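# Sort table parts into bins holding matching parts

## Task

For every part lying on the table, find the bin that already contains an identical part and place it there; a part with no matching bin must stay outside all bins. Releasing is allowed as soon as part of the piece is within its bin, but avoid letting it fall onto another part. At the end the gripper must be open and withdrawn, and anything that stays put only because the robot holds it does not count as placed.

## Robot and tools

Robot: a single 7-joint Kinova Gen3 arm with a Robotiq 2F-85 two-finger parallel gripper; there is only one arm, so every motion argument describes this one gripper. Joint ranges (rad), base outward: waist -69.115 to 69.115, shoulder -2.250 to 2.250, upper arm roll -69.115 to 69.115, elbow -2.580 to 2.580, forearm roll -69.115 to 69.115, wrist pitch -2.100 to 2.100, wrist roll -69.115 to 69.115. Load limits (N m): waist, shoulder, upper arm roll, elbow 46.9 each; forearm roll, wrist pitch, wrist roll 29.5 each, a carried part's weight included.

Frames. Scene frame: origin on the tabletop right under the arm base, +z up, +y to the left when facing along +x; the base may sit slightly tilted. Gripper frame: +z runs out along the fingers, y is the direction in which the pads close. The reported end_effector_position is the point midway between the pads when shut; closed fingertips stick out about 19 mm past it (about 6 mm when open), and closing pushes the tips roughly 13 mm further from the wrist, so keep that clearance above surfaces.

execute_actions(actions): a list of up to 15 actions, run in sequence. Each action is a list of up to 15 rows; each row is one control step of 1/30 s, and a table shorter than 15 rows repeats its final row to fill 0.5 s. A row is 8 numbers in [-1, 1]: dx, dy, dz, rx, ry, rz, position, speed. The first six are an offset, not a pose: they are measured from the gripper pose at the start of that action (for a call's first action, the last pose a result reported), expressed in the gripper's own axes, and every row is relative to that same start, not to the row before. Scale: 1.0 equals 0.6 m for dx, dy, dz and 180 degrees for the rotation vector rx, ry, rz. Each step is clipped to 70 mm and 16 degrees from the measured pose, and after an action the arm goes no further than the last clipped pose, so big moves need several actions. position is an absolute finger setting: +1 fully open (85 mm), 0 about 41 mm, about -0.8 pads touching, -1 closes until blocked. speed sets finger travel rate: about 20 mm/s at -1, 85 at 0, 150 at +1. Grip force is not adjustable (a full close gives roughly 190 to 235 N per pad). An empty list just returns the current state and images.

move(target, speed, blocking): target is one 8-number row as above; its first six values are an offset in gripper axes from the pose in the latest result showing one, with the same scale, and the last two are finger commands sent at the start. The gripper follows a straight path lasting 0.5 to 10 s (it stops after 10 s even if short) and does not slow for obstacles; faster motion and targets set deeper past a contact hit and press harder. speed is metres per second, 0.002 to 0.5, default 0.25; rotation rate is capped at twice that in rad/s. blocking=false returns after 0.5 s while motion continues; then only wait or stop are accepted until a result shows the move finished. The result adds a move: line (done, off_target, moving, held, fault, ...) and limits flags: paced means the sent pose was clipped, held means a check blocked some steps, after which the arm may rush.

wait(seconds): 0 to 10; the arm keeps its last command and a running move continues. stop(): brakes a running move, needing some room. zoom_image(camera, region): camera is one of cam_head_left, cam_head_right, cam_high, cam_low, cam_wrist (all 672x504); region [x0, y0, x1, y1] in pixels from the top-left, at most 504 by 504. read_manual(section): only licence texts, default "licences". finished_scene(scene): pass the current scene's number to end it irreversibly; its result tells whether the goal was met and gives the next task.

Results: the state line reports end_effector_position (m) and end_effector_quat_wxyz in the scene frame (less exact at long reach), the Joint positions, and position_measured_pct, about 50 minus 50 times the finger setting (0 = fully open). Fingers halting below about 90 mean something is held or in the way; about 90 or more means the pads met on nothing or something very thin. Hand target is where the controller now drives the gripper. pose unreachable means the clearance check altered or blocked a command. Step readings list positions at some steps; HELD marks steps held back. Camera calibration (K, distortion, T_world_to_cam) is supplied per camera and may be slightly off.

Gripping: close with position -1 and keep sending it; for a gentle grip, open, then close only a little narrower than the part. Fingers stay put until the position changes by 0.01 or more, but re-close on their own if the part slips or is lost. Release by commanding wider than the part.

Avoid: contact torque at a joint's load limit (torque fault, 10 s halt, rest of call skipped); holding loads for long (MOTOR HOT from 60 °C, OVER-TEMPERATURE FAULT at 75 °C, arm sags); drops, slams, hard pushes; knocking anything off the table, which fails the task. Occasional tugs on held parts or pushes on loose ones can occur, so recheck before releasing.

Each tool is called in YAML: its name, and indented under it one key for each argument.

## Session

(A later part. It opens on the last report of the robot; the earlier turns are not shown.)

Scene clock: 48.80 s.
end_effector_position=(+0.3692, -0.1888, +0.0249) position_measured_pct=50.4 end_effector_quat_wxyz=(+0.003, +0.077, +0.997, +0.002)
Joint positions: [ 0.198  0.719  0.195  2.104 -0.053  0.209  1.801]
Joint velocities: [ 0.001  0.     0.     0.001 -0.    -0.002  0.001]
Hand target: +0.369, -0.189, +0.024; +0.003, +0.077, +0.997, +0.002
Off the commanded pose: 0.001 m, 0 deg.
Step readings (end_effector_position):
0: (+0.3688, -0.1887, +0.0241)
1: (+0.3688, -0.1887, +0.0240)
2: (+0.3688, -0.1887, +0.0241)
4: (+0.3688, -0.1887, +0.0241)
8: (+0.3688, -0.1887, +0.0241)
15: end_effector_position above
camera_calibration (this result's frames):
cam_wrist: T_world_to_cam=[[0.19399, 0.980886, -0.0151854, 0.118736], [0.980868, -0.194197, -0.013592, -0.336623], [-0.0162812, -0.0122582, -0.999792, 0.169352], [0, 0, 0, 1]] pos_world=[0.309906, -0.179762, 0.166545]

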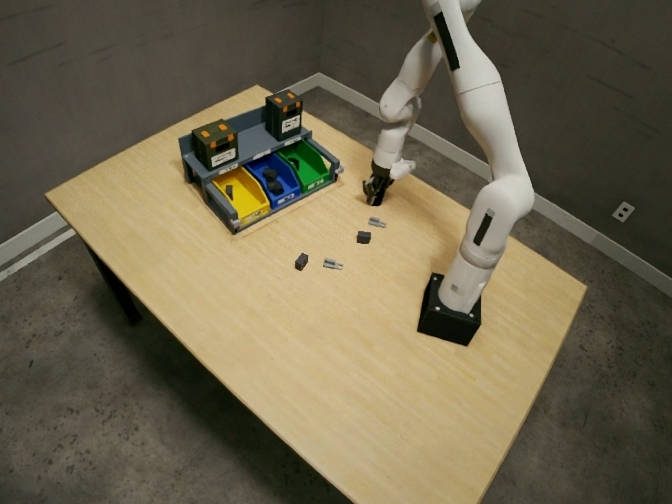

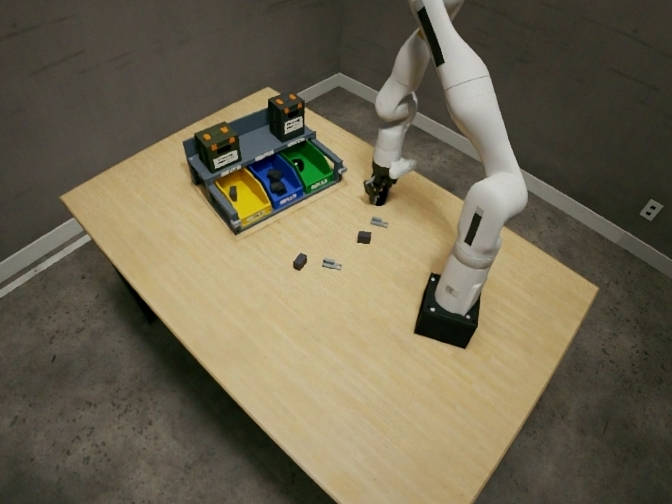

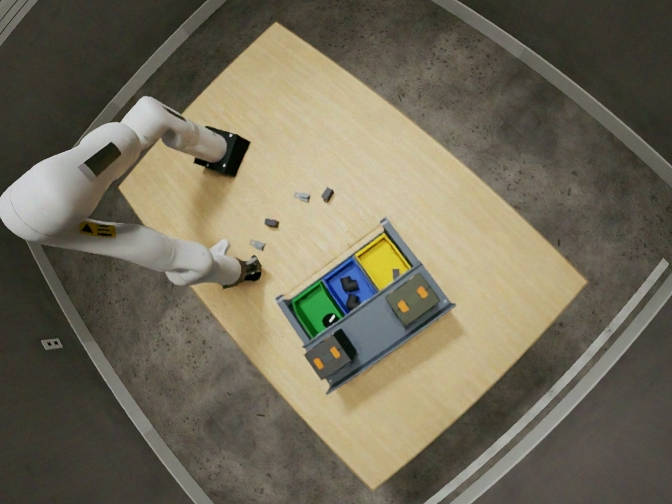

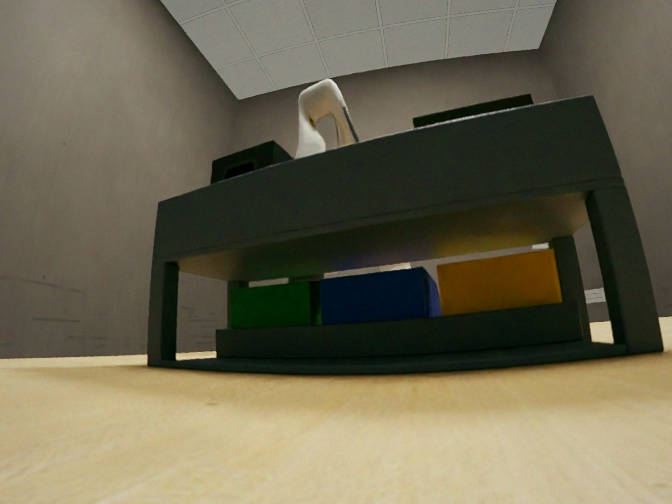

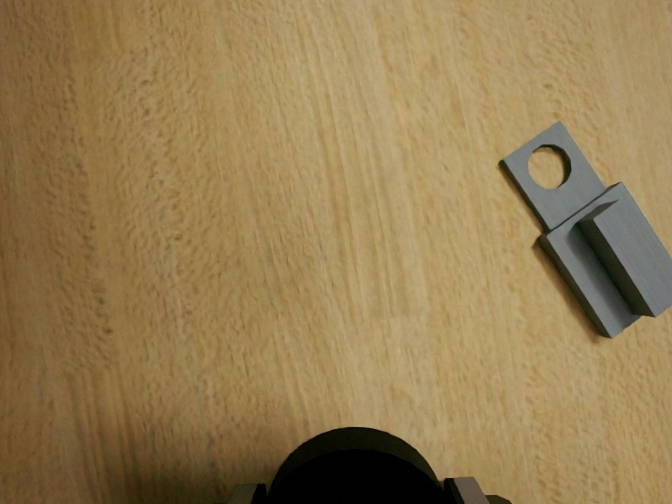

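move:
  target: [-0.1017,0.1155,-0.175,0,0,0,-1,0]
  speed: 0.3

move:
  target: [-0.196,0.081,0.02,0,0,0.006,-1,0]
  speed: 0.3

Scene clock: 53.17 s.
end_effector_position=(+0.4390, -0.1297, +0.1307) position_measured_pct=50.4 end_effector_quat_wxyz=(+0.003, +0.077, +0.997, +0.001)
Joint positions: [-0.094  0.549  0.3    1.914 -0.032  0.603  1.595]
Joint velocities: [-0.005 -0.001 -0.    -0.003  0.002  0.002 -0.003]
Hand target: +0.439, -0.129, +0.131; +0.003, +0.077, +0.997, +0.001
Off the commanded pose: 0.001 m, 0 deg.
move: done
camera_calibration (this result's frames):
cam_wrist: T_world_to_cam=[[0.193811, 0.980915, -0.0155929, 0.0489015], [0.980898, -0.194028, -0.0138954, -0.39212], [-0.0166556, -0.012602, -0.999782, 0.277149], [0, 0, 0, 1]] pos_world=[0.379768, -0.120558, 0.272403]

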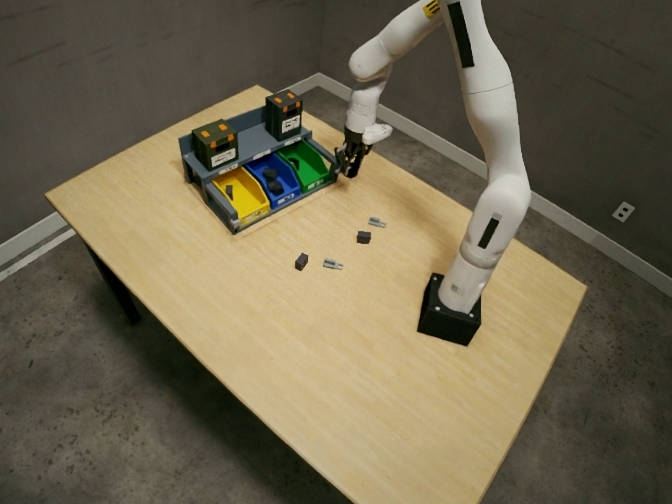

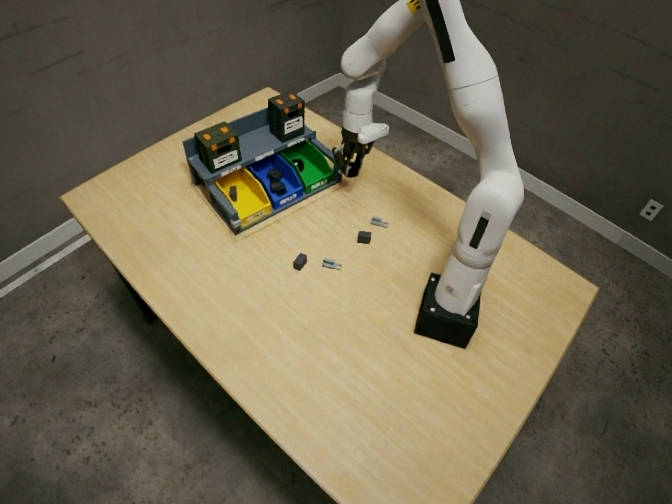

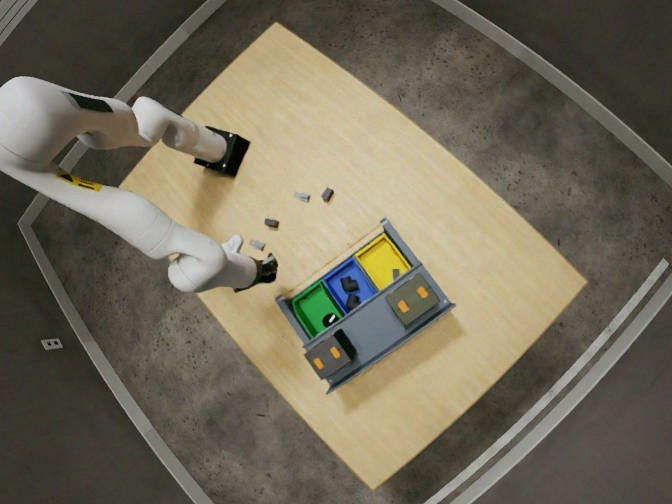

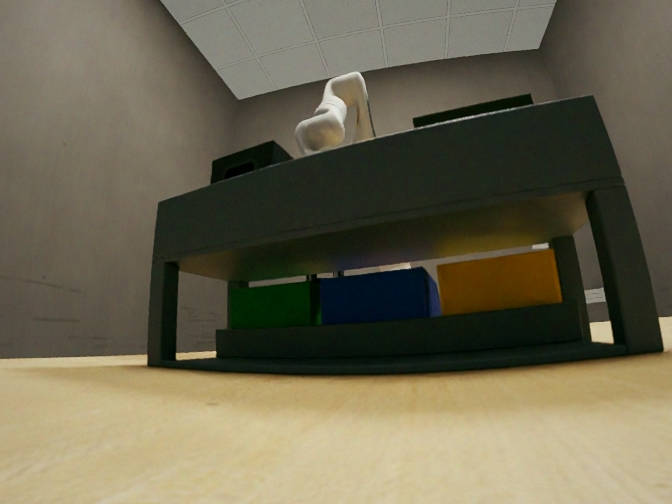

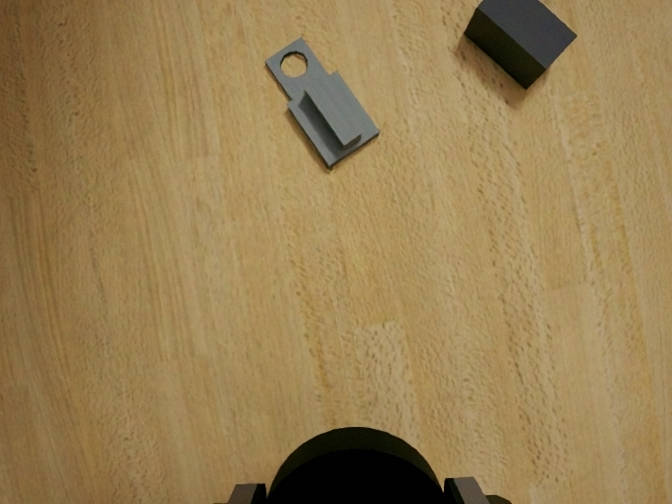

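Scene clock: 54.20 s.
end_effector_position=(+0.5626, -0.0992, +0.1202) position_measured_pct=50.4 end_effector_quat_wxyz=(+0.004, +0.086, +0.996, +0.002)
Joint positions: [-0.126  0.768  0.284  1.483 -0.071  0.827  1.513]
Joint velocities: [ 0.003  0.012  0.    -0.009 -0.001  0.007 -0.001]
Hand target: +0.563, -0.099, +0.120; +0.003, +0.086, +0.996, +0.002
Off the commanded pose: 0.001 m, 0 deg.
move: done
camera_calibration (this result's frames):
cam_wrist: T_world_to_cam=[[0.212083, 0.977144, -0.0145071, -0.0159008], [0.977122, -0.212273, -0.0131452, -0.507354], [-0.0159242, -0.0113873, -0.999808, 0.268797], [0, 0, 0, 1]] pos_world=[0.503399, -0.0890994, 0.261846]

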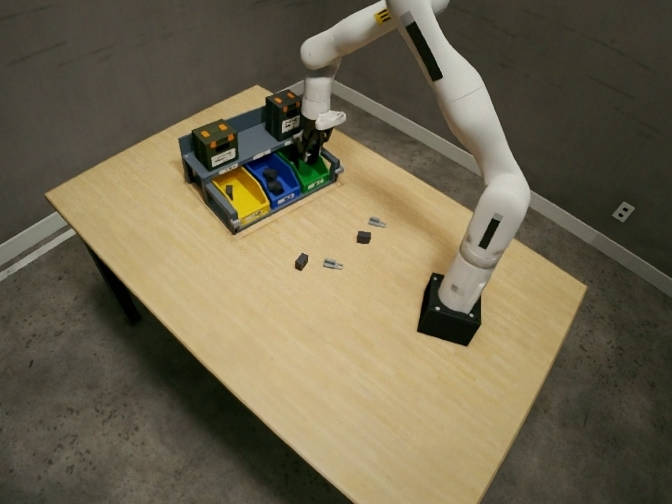

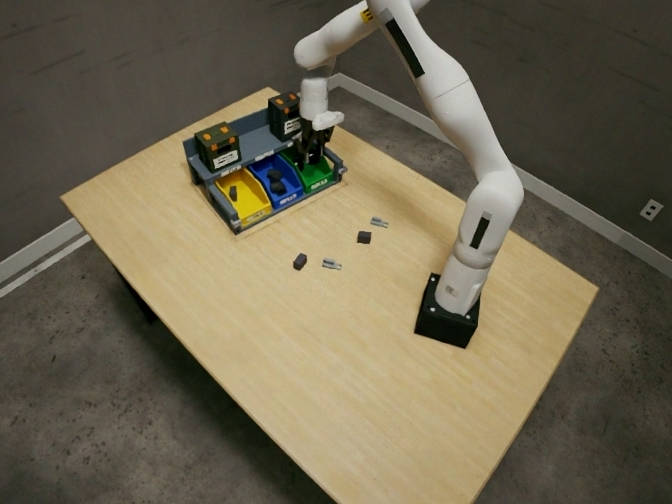

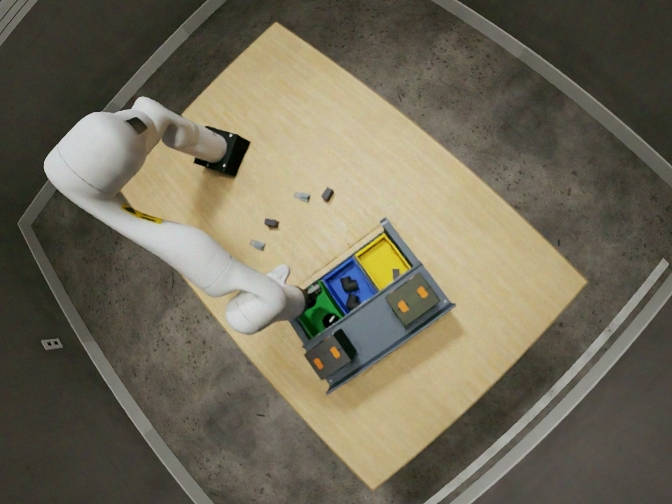

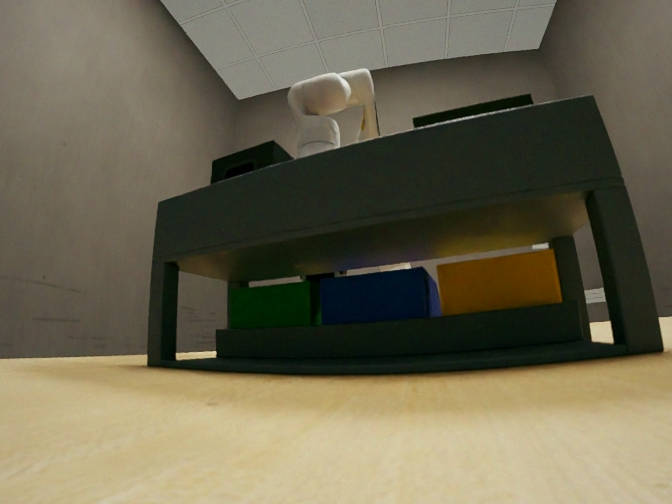

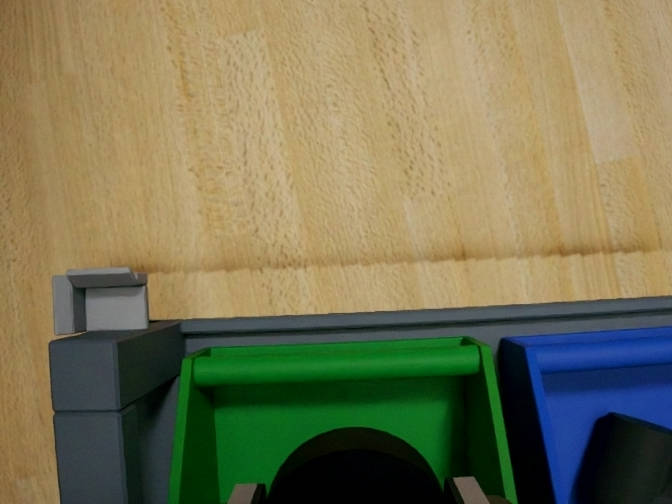

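move:
  target: [-0.007,-0.0037,0.113,0,0,0,-1,0]
  speed: 0.12

zoom_image:
  camera: "cam_head_right"
  region: [260, 120, 360, 210]

Scene clock: 56.83 s.
end_effector_position=(+0.5672, -0.1019, +0.0527) position_measured_pct=50.4 end_effector_quat_wxyz=(+0.004, +0.086, +0.996, +0.002)
Joint positions: [-0.087  0.889  0.26   1.483 -0.09   0.703  1.531]
Joint velocities: [ 0.002  0.002 -0.001 -0.002 -0.002 -0.001  0.001]
Hand target: +0.567, -0.102, +0.052; +0.004, +0.086, +0.996, +0.002
Off the commanded pose: 0.000 m, 0 deg.
move: done
camera_calibration (this result's frames):
cam_wrist: T_world_to_cam=[[0.212298, 0.977103, -0.0141094, -0.0153173], [0.977085, -0.212476, -0.0126203, -0.513287], [-0.0153292, -0.0111068, -0.999821, 0.201049], [0, 0, 0, 1]] pos_world=[0.507859, -0.0918616, 0.194319]

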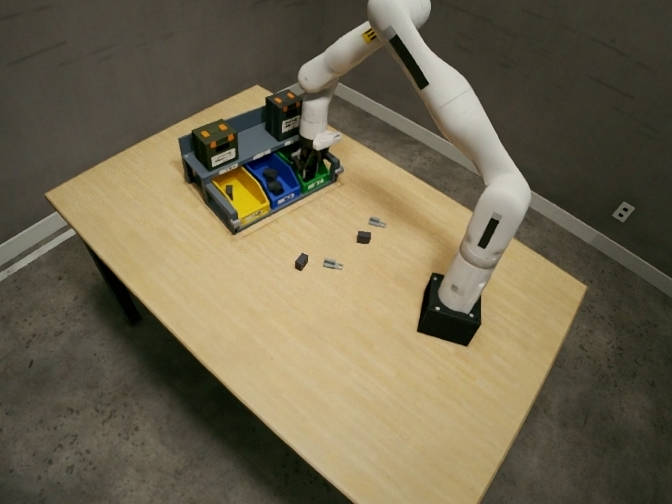

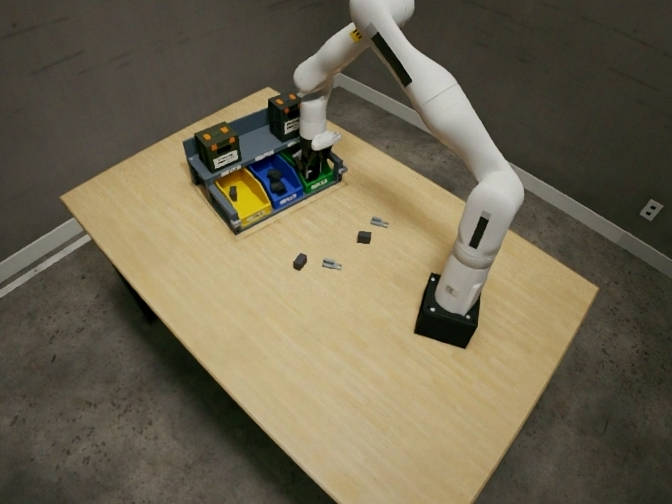

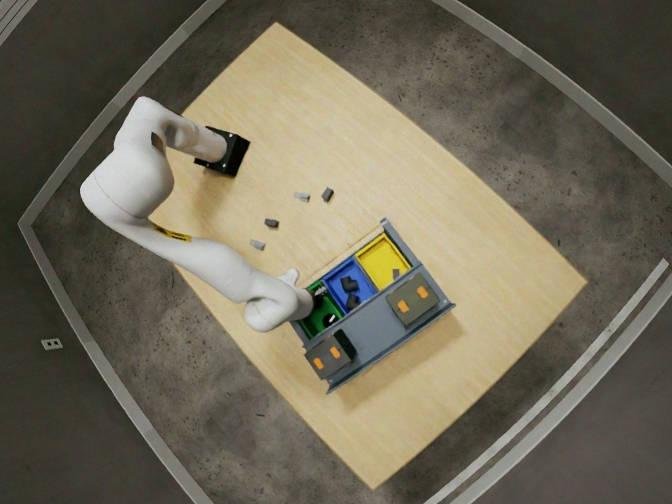

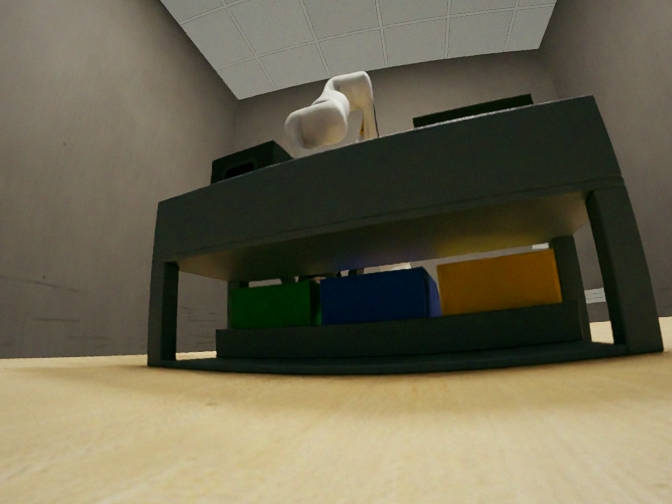

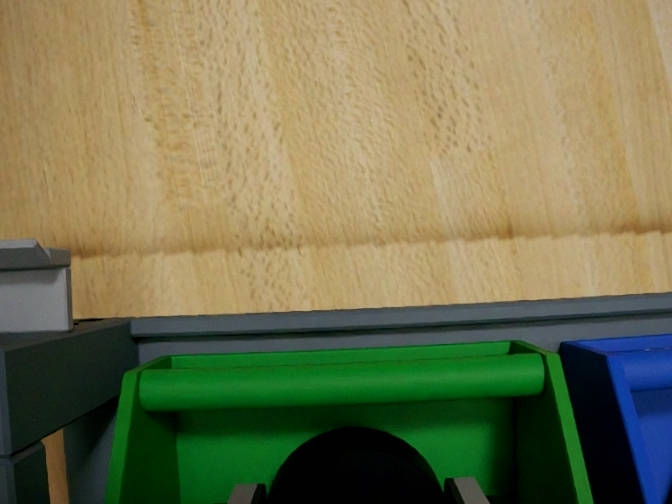

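Region (260, 120, 360, 210) of cam_head_right's 672x504 image, scaled by 5.040, with more detail than that image has; it fills the top 454 rows of this view, and the rest is white.

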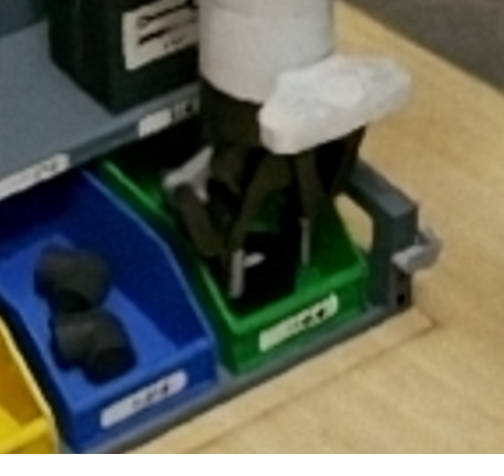

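execute_actions:
  actions:
    - [[0,0,0.002,0,0,0,-1,0],[0,0,0.004,0,0,0,-1,0],[0,0,0.006,0,0,0,-1,0],[0,0,0.006,0,0,0,-1,0],[0,0,0.006,0,0,0,-1,0],[0,0,0.006,0,0,0,0.2,0]]
    - [[0,0,-0.002,0,0,0,0.2,0],[0,0,-0.006,0,0,0,0.2,0],[0,0,-0.012,0,0,0,0.2,0],[0,0,-0.02,0,0,0,0.2,0],[0,0,-0.029,0,0,0,0.2,0],[0,0,-0.039,0,0,0,0.2,0],[0,0,-0.049,0,0,0,0.2,0],[0,0,-0.059,0,0,0,0.2,0],[0,0,-0.068,0,0,0,0.2,0],[0,0,-0.076,0,0,0,0.2,0],[0,0,-0.082,0,0,0,0.2,0],[0,0,-0.086,0,0,0,0.2,0],[0,0,-0.088,0,0,0,0.2,0]]

Scene clock: 59.20 s.
end_effector_position=(+0.5674, -0.1032, +0.0988) position_measured_pct=40.1 end_effector_quat_wxyz=(+0.005, +0.087, +0.996, +0.002)
Joint positions: [-0.108  0.809  0.276  1.475 -0.078  0.789  1.523]
Joint velocities: [-0.028 -0.096  0.024 -0.026  0.019  0.137 -0.013]
Hand target: +0.567, -0.103, +0.104; +0.005, +0.087, +0.996, +0.002
Off the commanded pose: 0.005 m, 0 deg.
Step readings (end_effector_position; steps 1 to 15: 1st action; 16 to 30: 2nd action):
0: (+0.5672, -0.1019, +0.0527)
1: (+0.5672, -0.1019, +0.0526)
2: (+0.5673, -0.1019, +0.0523)
4: (+0.5677, -0.1018, +0.0517)
8: (+0.5690, -0.1022, +0.0519)
15: (+0.5680, -0.1030, +0.0507)
16: (+0.5680, -0.1030, +0.0510)
17: (+0.5681, -0.1031, +0.0518)
19: (+0.5682, -0.1028, +0.0548)
23: (+0.5681, -0.1027, +0.0690)
30: end_effector_position above
camera_calibration (this result's frames):
cam_wrist: T_world_to_cam=[[0.213292, 0.976878, -0.0147071, -0.0140117], [0.976902, -0.213449, -0.0100707, -0.513474], [-0.0129771, -0.0122194, -0.999841, 0.245657], [0, 0, 0, 1]] pos_world=[0.507791, -0.0929109, 0.240241]

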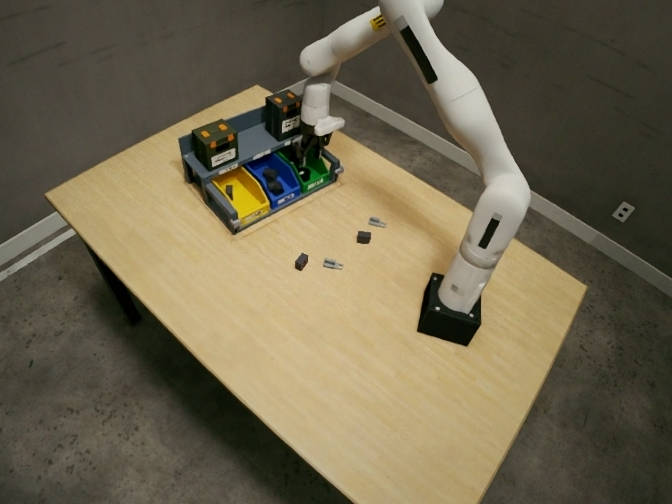

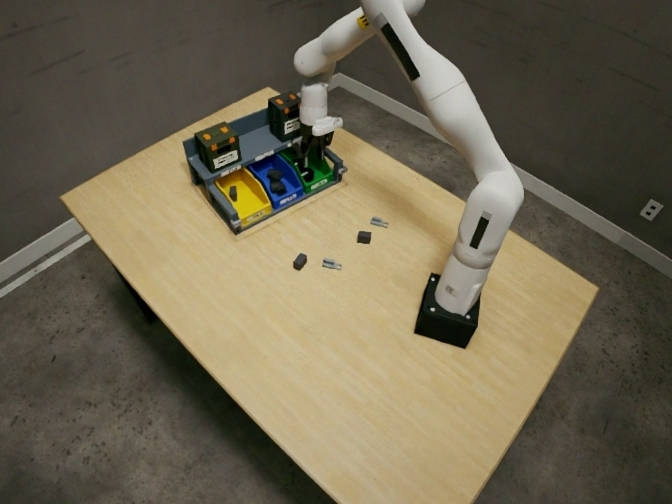

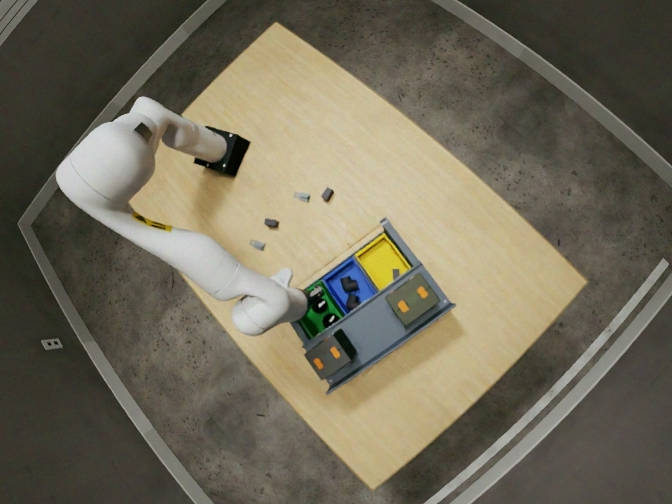

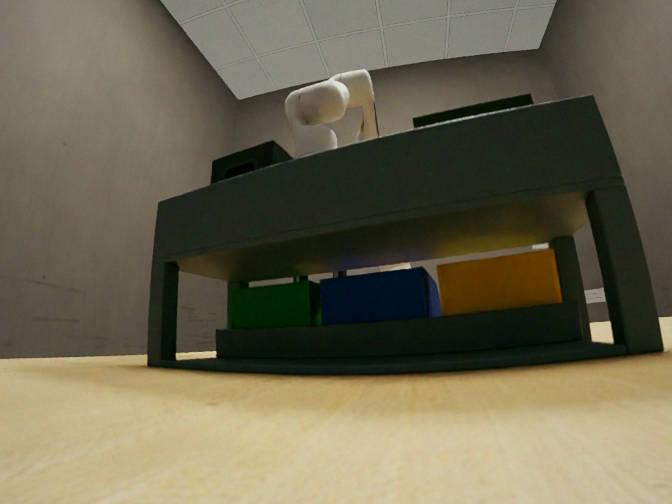

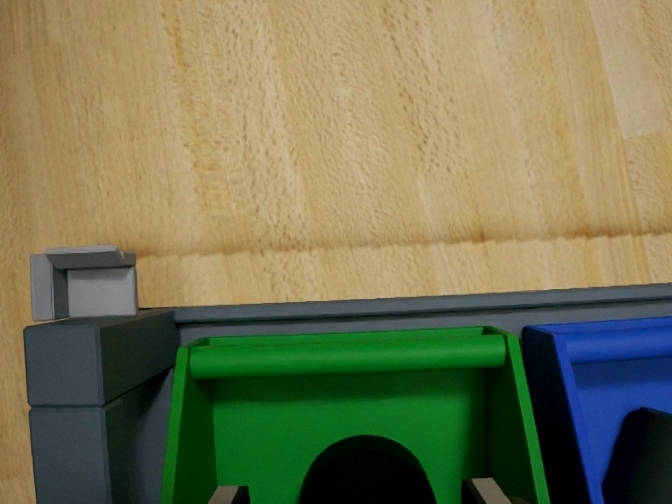

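move:
  target: [0.461,0.0327,0,0,0.003,-0.253,0.1,0]
  speed: 0.3

Scene clock: 61.97 s.
end_effector_position=(+0.2985, -0.0378, +0.0954) position_measured_pct=45.2 end_effector_quat_wxyz=(+0.000, -0.304, +0.953, -0.002)
Joint positions: [-0.321  0.51   0.239  2.412  0.247  0.188  1.829]
Joint velocities: [-0.027 -0.001  0.01   0.008  0.006 -0.01  -0.01 ]
Hand target: +0.298, -0.037, +0.095; +0.000, -0.305, +0.952, -0.002
Off the commanded pose: 0.002 m, 0 deg.
move: done
camera_calibration (this result's frames):
cam_wrist: T_world_to_cam=[[-0.545961, 0.837521, -0.0220276, 0.20146], [0.837793, 0.54559, -0.0208338, -0.165613], [-0.00543066, -0.029829, -0.99954, 0.236594], [0, 0, 0, 1]] pos_world=[0.250024, -0.0713123, 0.237473]

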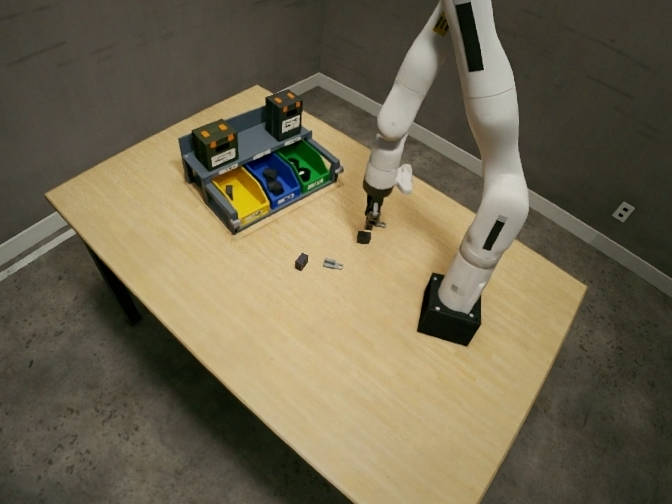

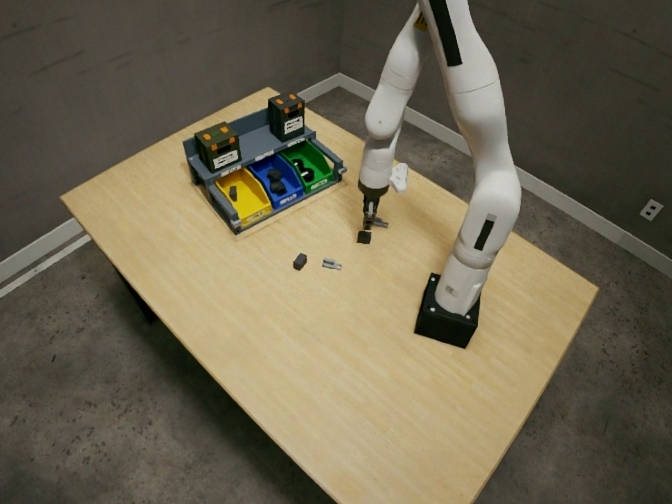

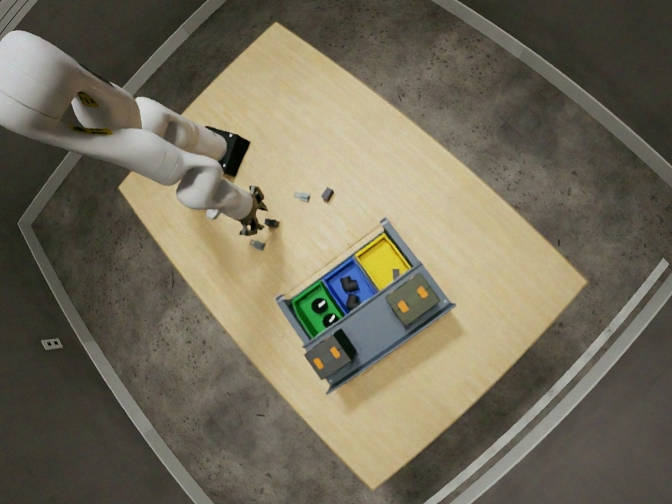

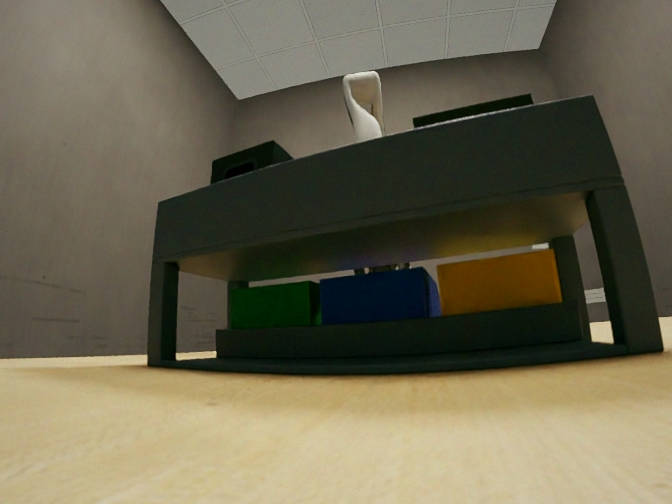

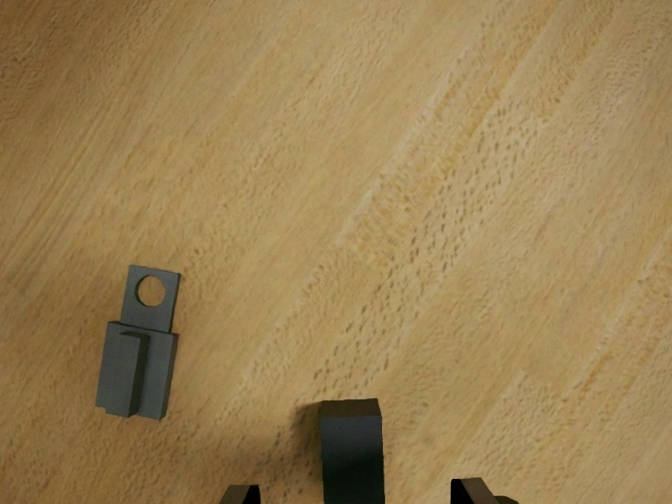

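move:
  target: [-0.002,0,0.114,0,0,0,0.1,0]
  speed: 0.13

Scene clock: 63.53 s.
end_effector_position=(+0.2998, -0.0373, +0.0269) position_measured_pct=45.2 end_effector_quat_wxyz=(+0.000, -0.304, +0.953, -0.002)
Joint positions: [-0.295  0.763  0.263  2.42   0.255 -0.077  1.823]
Joint velocities: [ 0.004  0.007  0.001  0.002  0.001 -0.002  0.001]
Hand target: +0.300, -0.037, +0.027; +0.000, -0.304, +0.953, -0.002
Off the commanded pose: 0.000 m, 0 deg.
move: done
camera_calibration (this result's frames):
cam_wrist: T_world_to_cam=[[-0.545792, 0.837622, -0.022367, 0.200238], [0.837907, 0.545437, -0.0202628, -0.168411], [-0.00477276, -0.0298007, -0.999544, 0.167979], [0, 0, 0, 1]] pos_world=[0.251203, -0.0708607, 0.168969]

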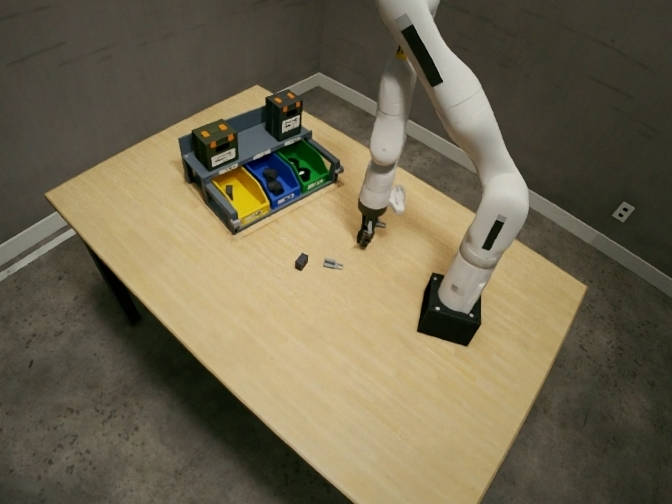

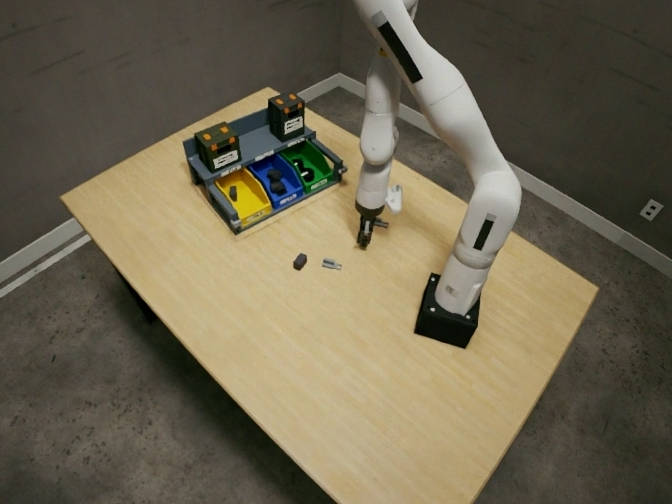

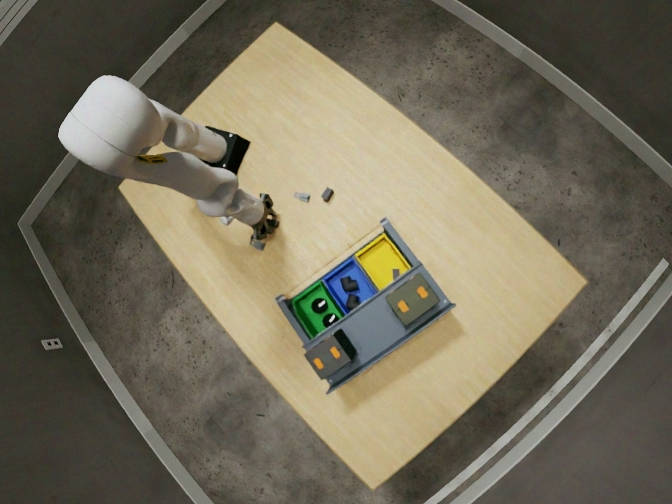

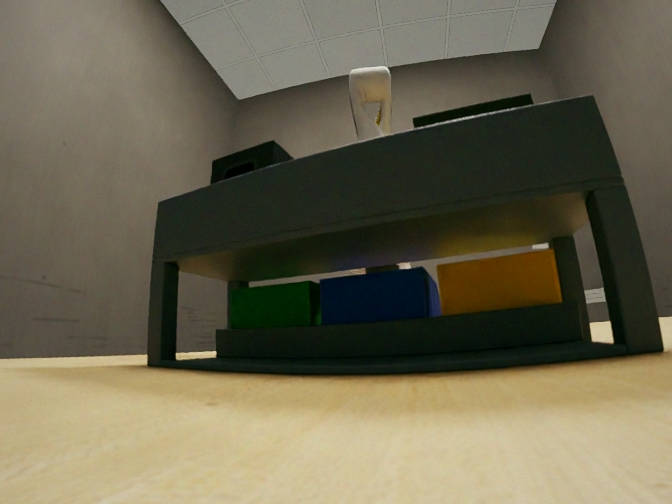

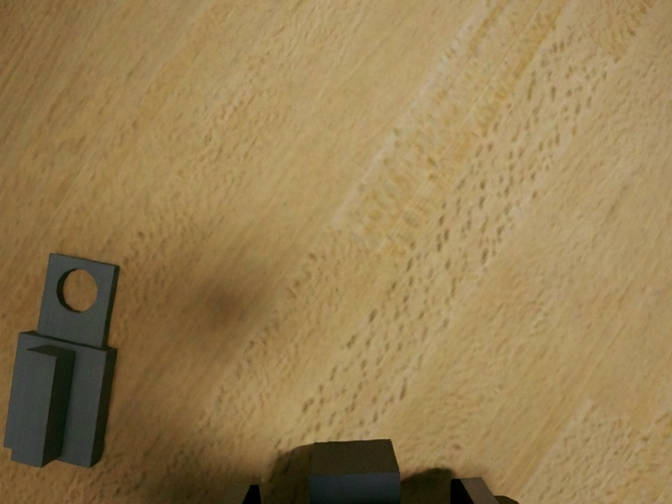

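execute_actions:
  actions:
    - [[0,0,0,0,0,0,-1,0.2]]

move:
  target: [-0.5933,-0.064,-0.15,0,0,-0.248,-1,0.2]
  speed: 0.3

Scene clock: 67.20 s.
end_effector_position=(+0.2998, -0.0373, +0.0272) position_measured_pct=73.8 end_effector_quat_wxyz=(+0.001, -0.304, +0.953, -0.002)
Joint positions: [-0.296  0.762  0.263  2.421  0.255 -0.077  1.823]
Joint velocities: [ 0.001 -0.     0.    -0.    -0.001 -0.     0.001]
Hand target: +0.300, -0.037, +0.027; +0.000, -0.304, +0.953, -0.002
Off the commanded pose: 0.000 m, 0 deg.
Step readings (end_effector_position):
0: (+0.2996, -0.0374, +0.0267)
1: (+0.2996, -0.0374, +0.0267)
2: (+0.2997, -0.0373, +0.0268)
4: (+0.2997, -0.0373, +0.0269)
8: (+0.2998, -0.0373, +0.0269)
15: end_effector_position above
camera_calibration (this result's frames):
cam_wrist: T_world_to_cam=[[-0.54576, 0.83764, -0.0224743, 0.200232], [0.83793, 0.545414, -0.0199014, -0.16841], [-0.0044124, -0.0296932, -0.999549, 0.168208], [0, 0, 0, 1]] pos_world=[0.251137, -0.0708744, 0.169281]

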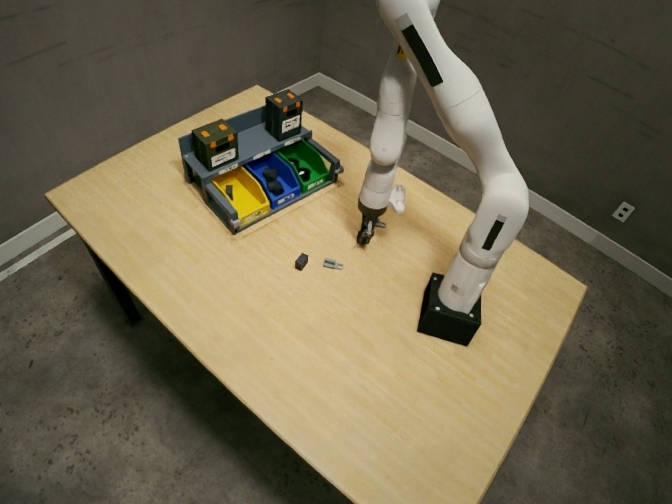

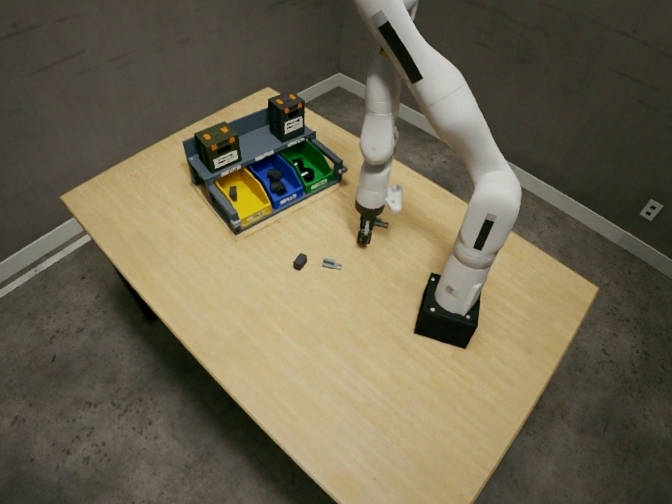

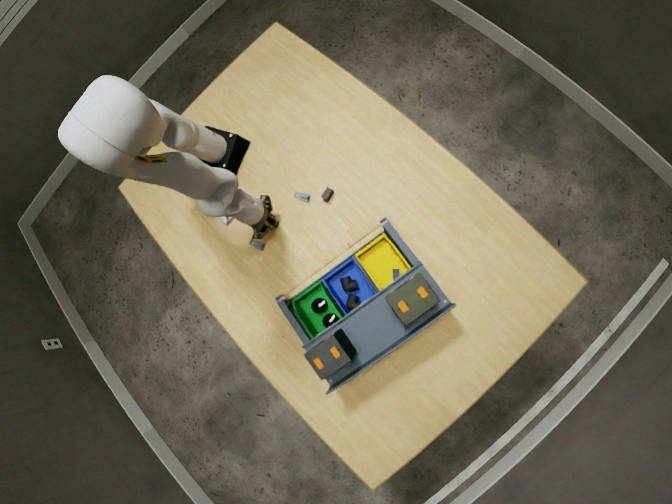

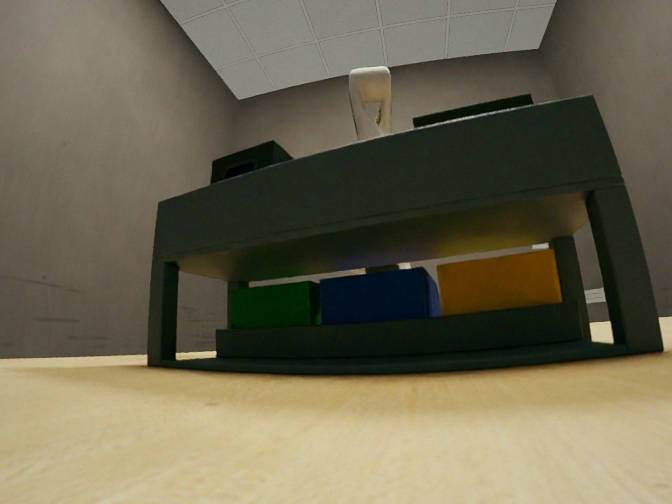

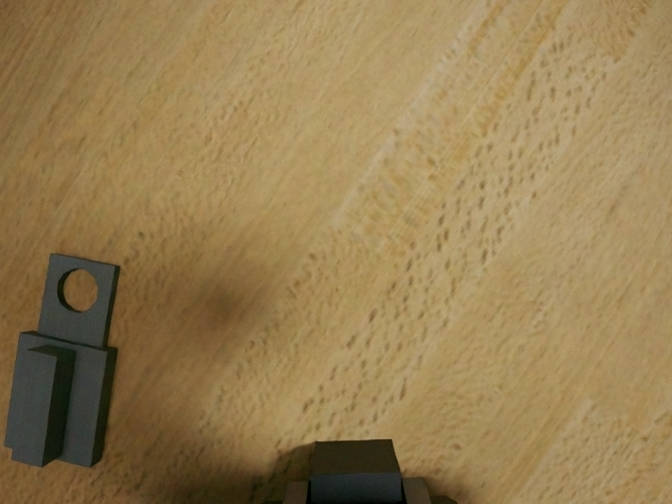

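Scene clock: 69.23 s.
end_effector_position=(+0.6108, +0.1391, +0.1189) position_measured_pct=73.8 end_effector_quat_wxyz=(+0.001, -0.643, +0.766, -0.001)
Joint positions: [-0.303  0.965 -0.113  1.132  0.298  1.058  2.448]
Joint velocities: [-0.001  0.013  0.    -0.012 -0.002  0.011  0.003]
Hand target: +0.611, +0.139, +0.118; +0.000, -0.643, +0.766, -0.000
Off the commanded pose: 0.002 m, 0 deg.
move: done
camera_calibration (this result's frames):
cam_wrist: T_world_to_cam=[[-0.976906, 0.212629, -0.0210589, 0.574385], [0.213042, 0.976843, -0.0197789, -0.201821], [0.0163657, -0.0238085, -0.999583, 0.252967], [0, 0, 0, 1]] pos_world=[0.599977, 0.0810387, 0.260965]

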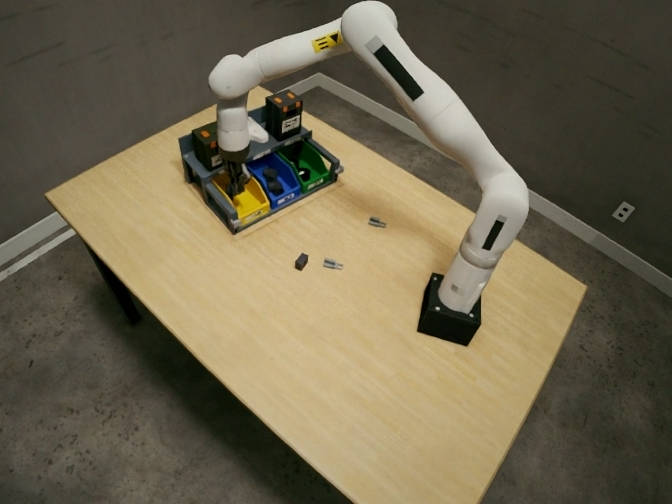

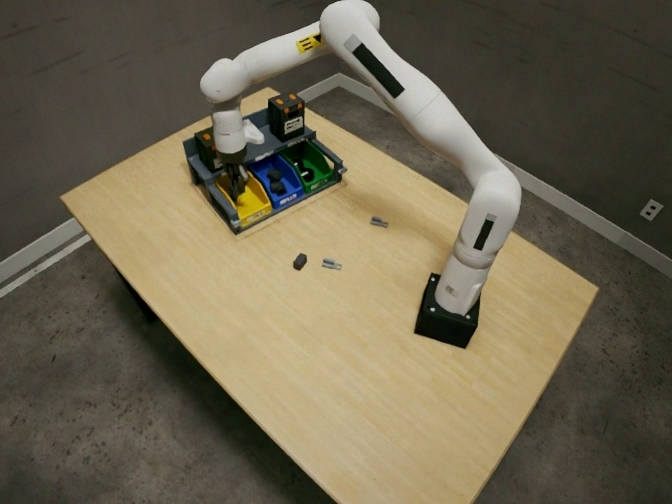

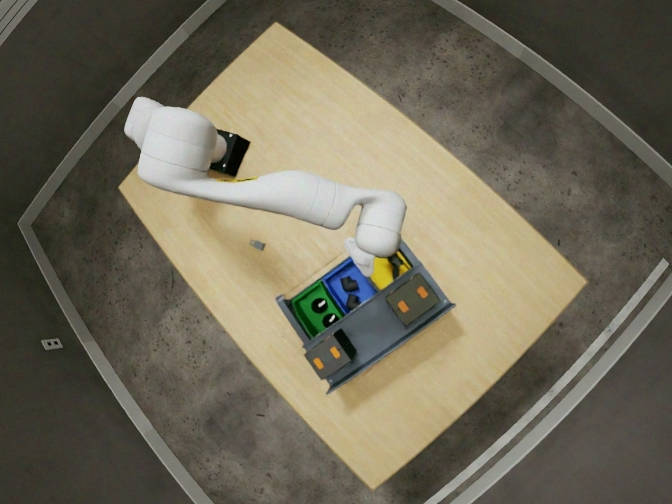

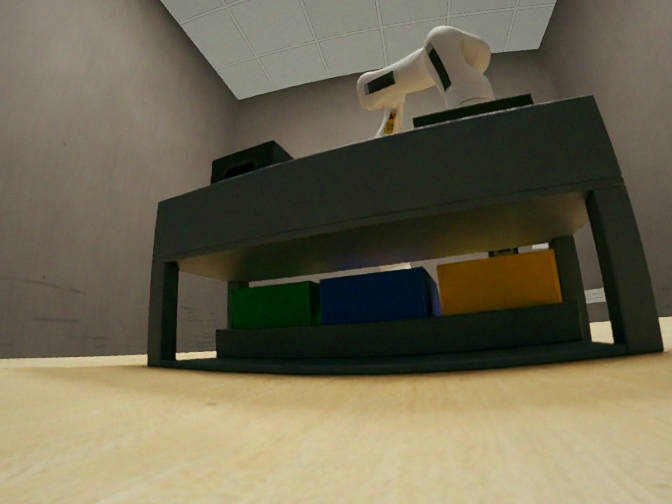

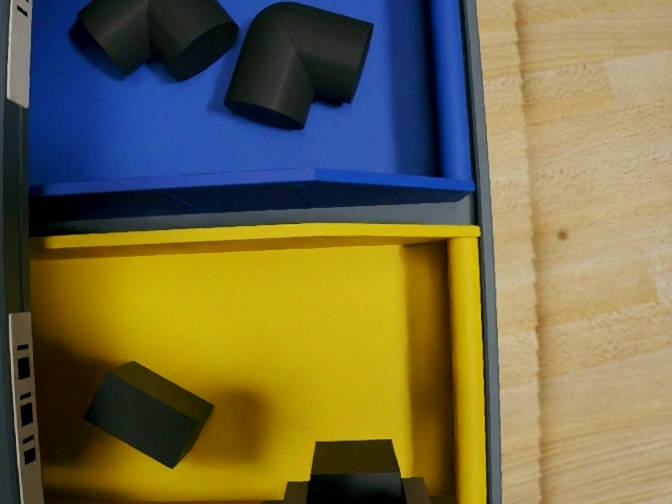

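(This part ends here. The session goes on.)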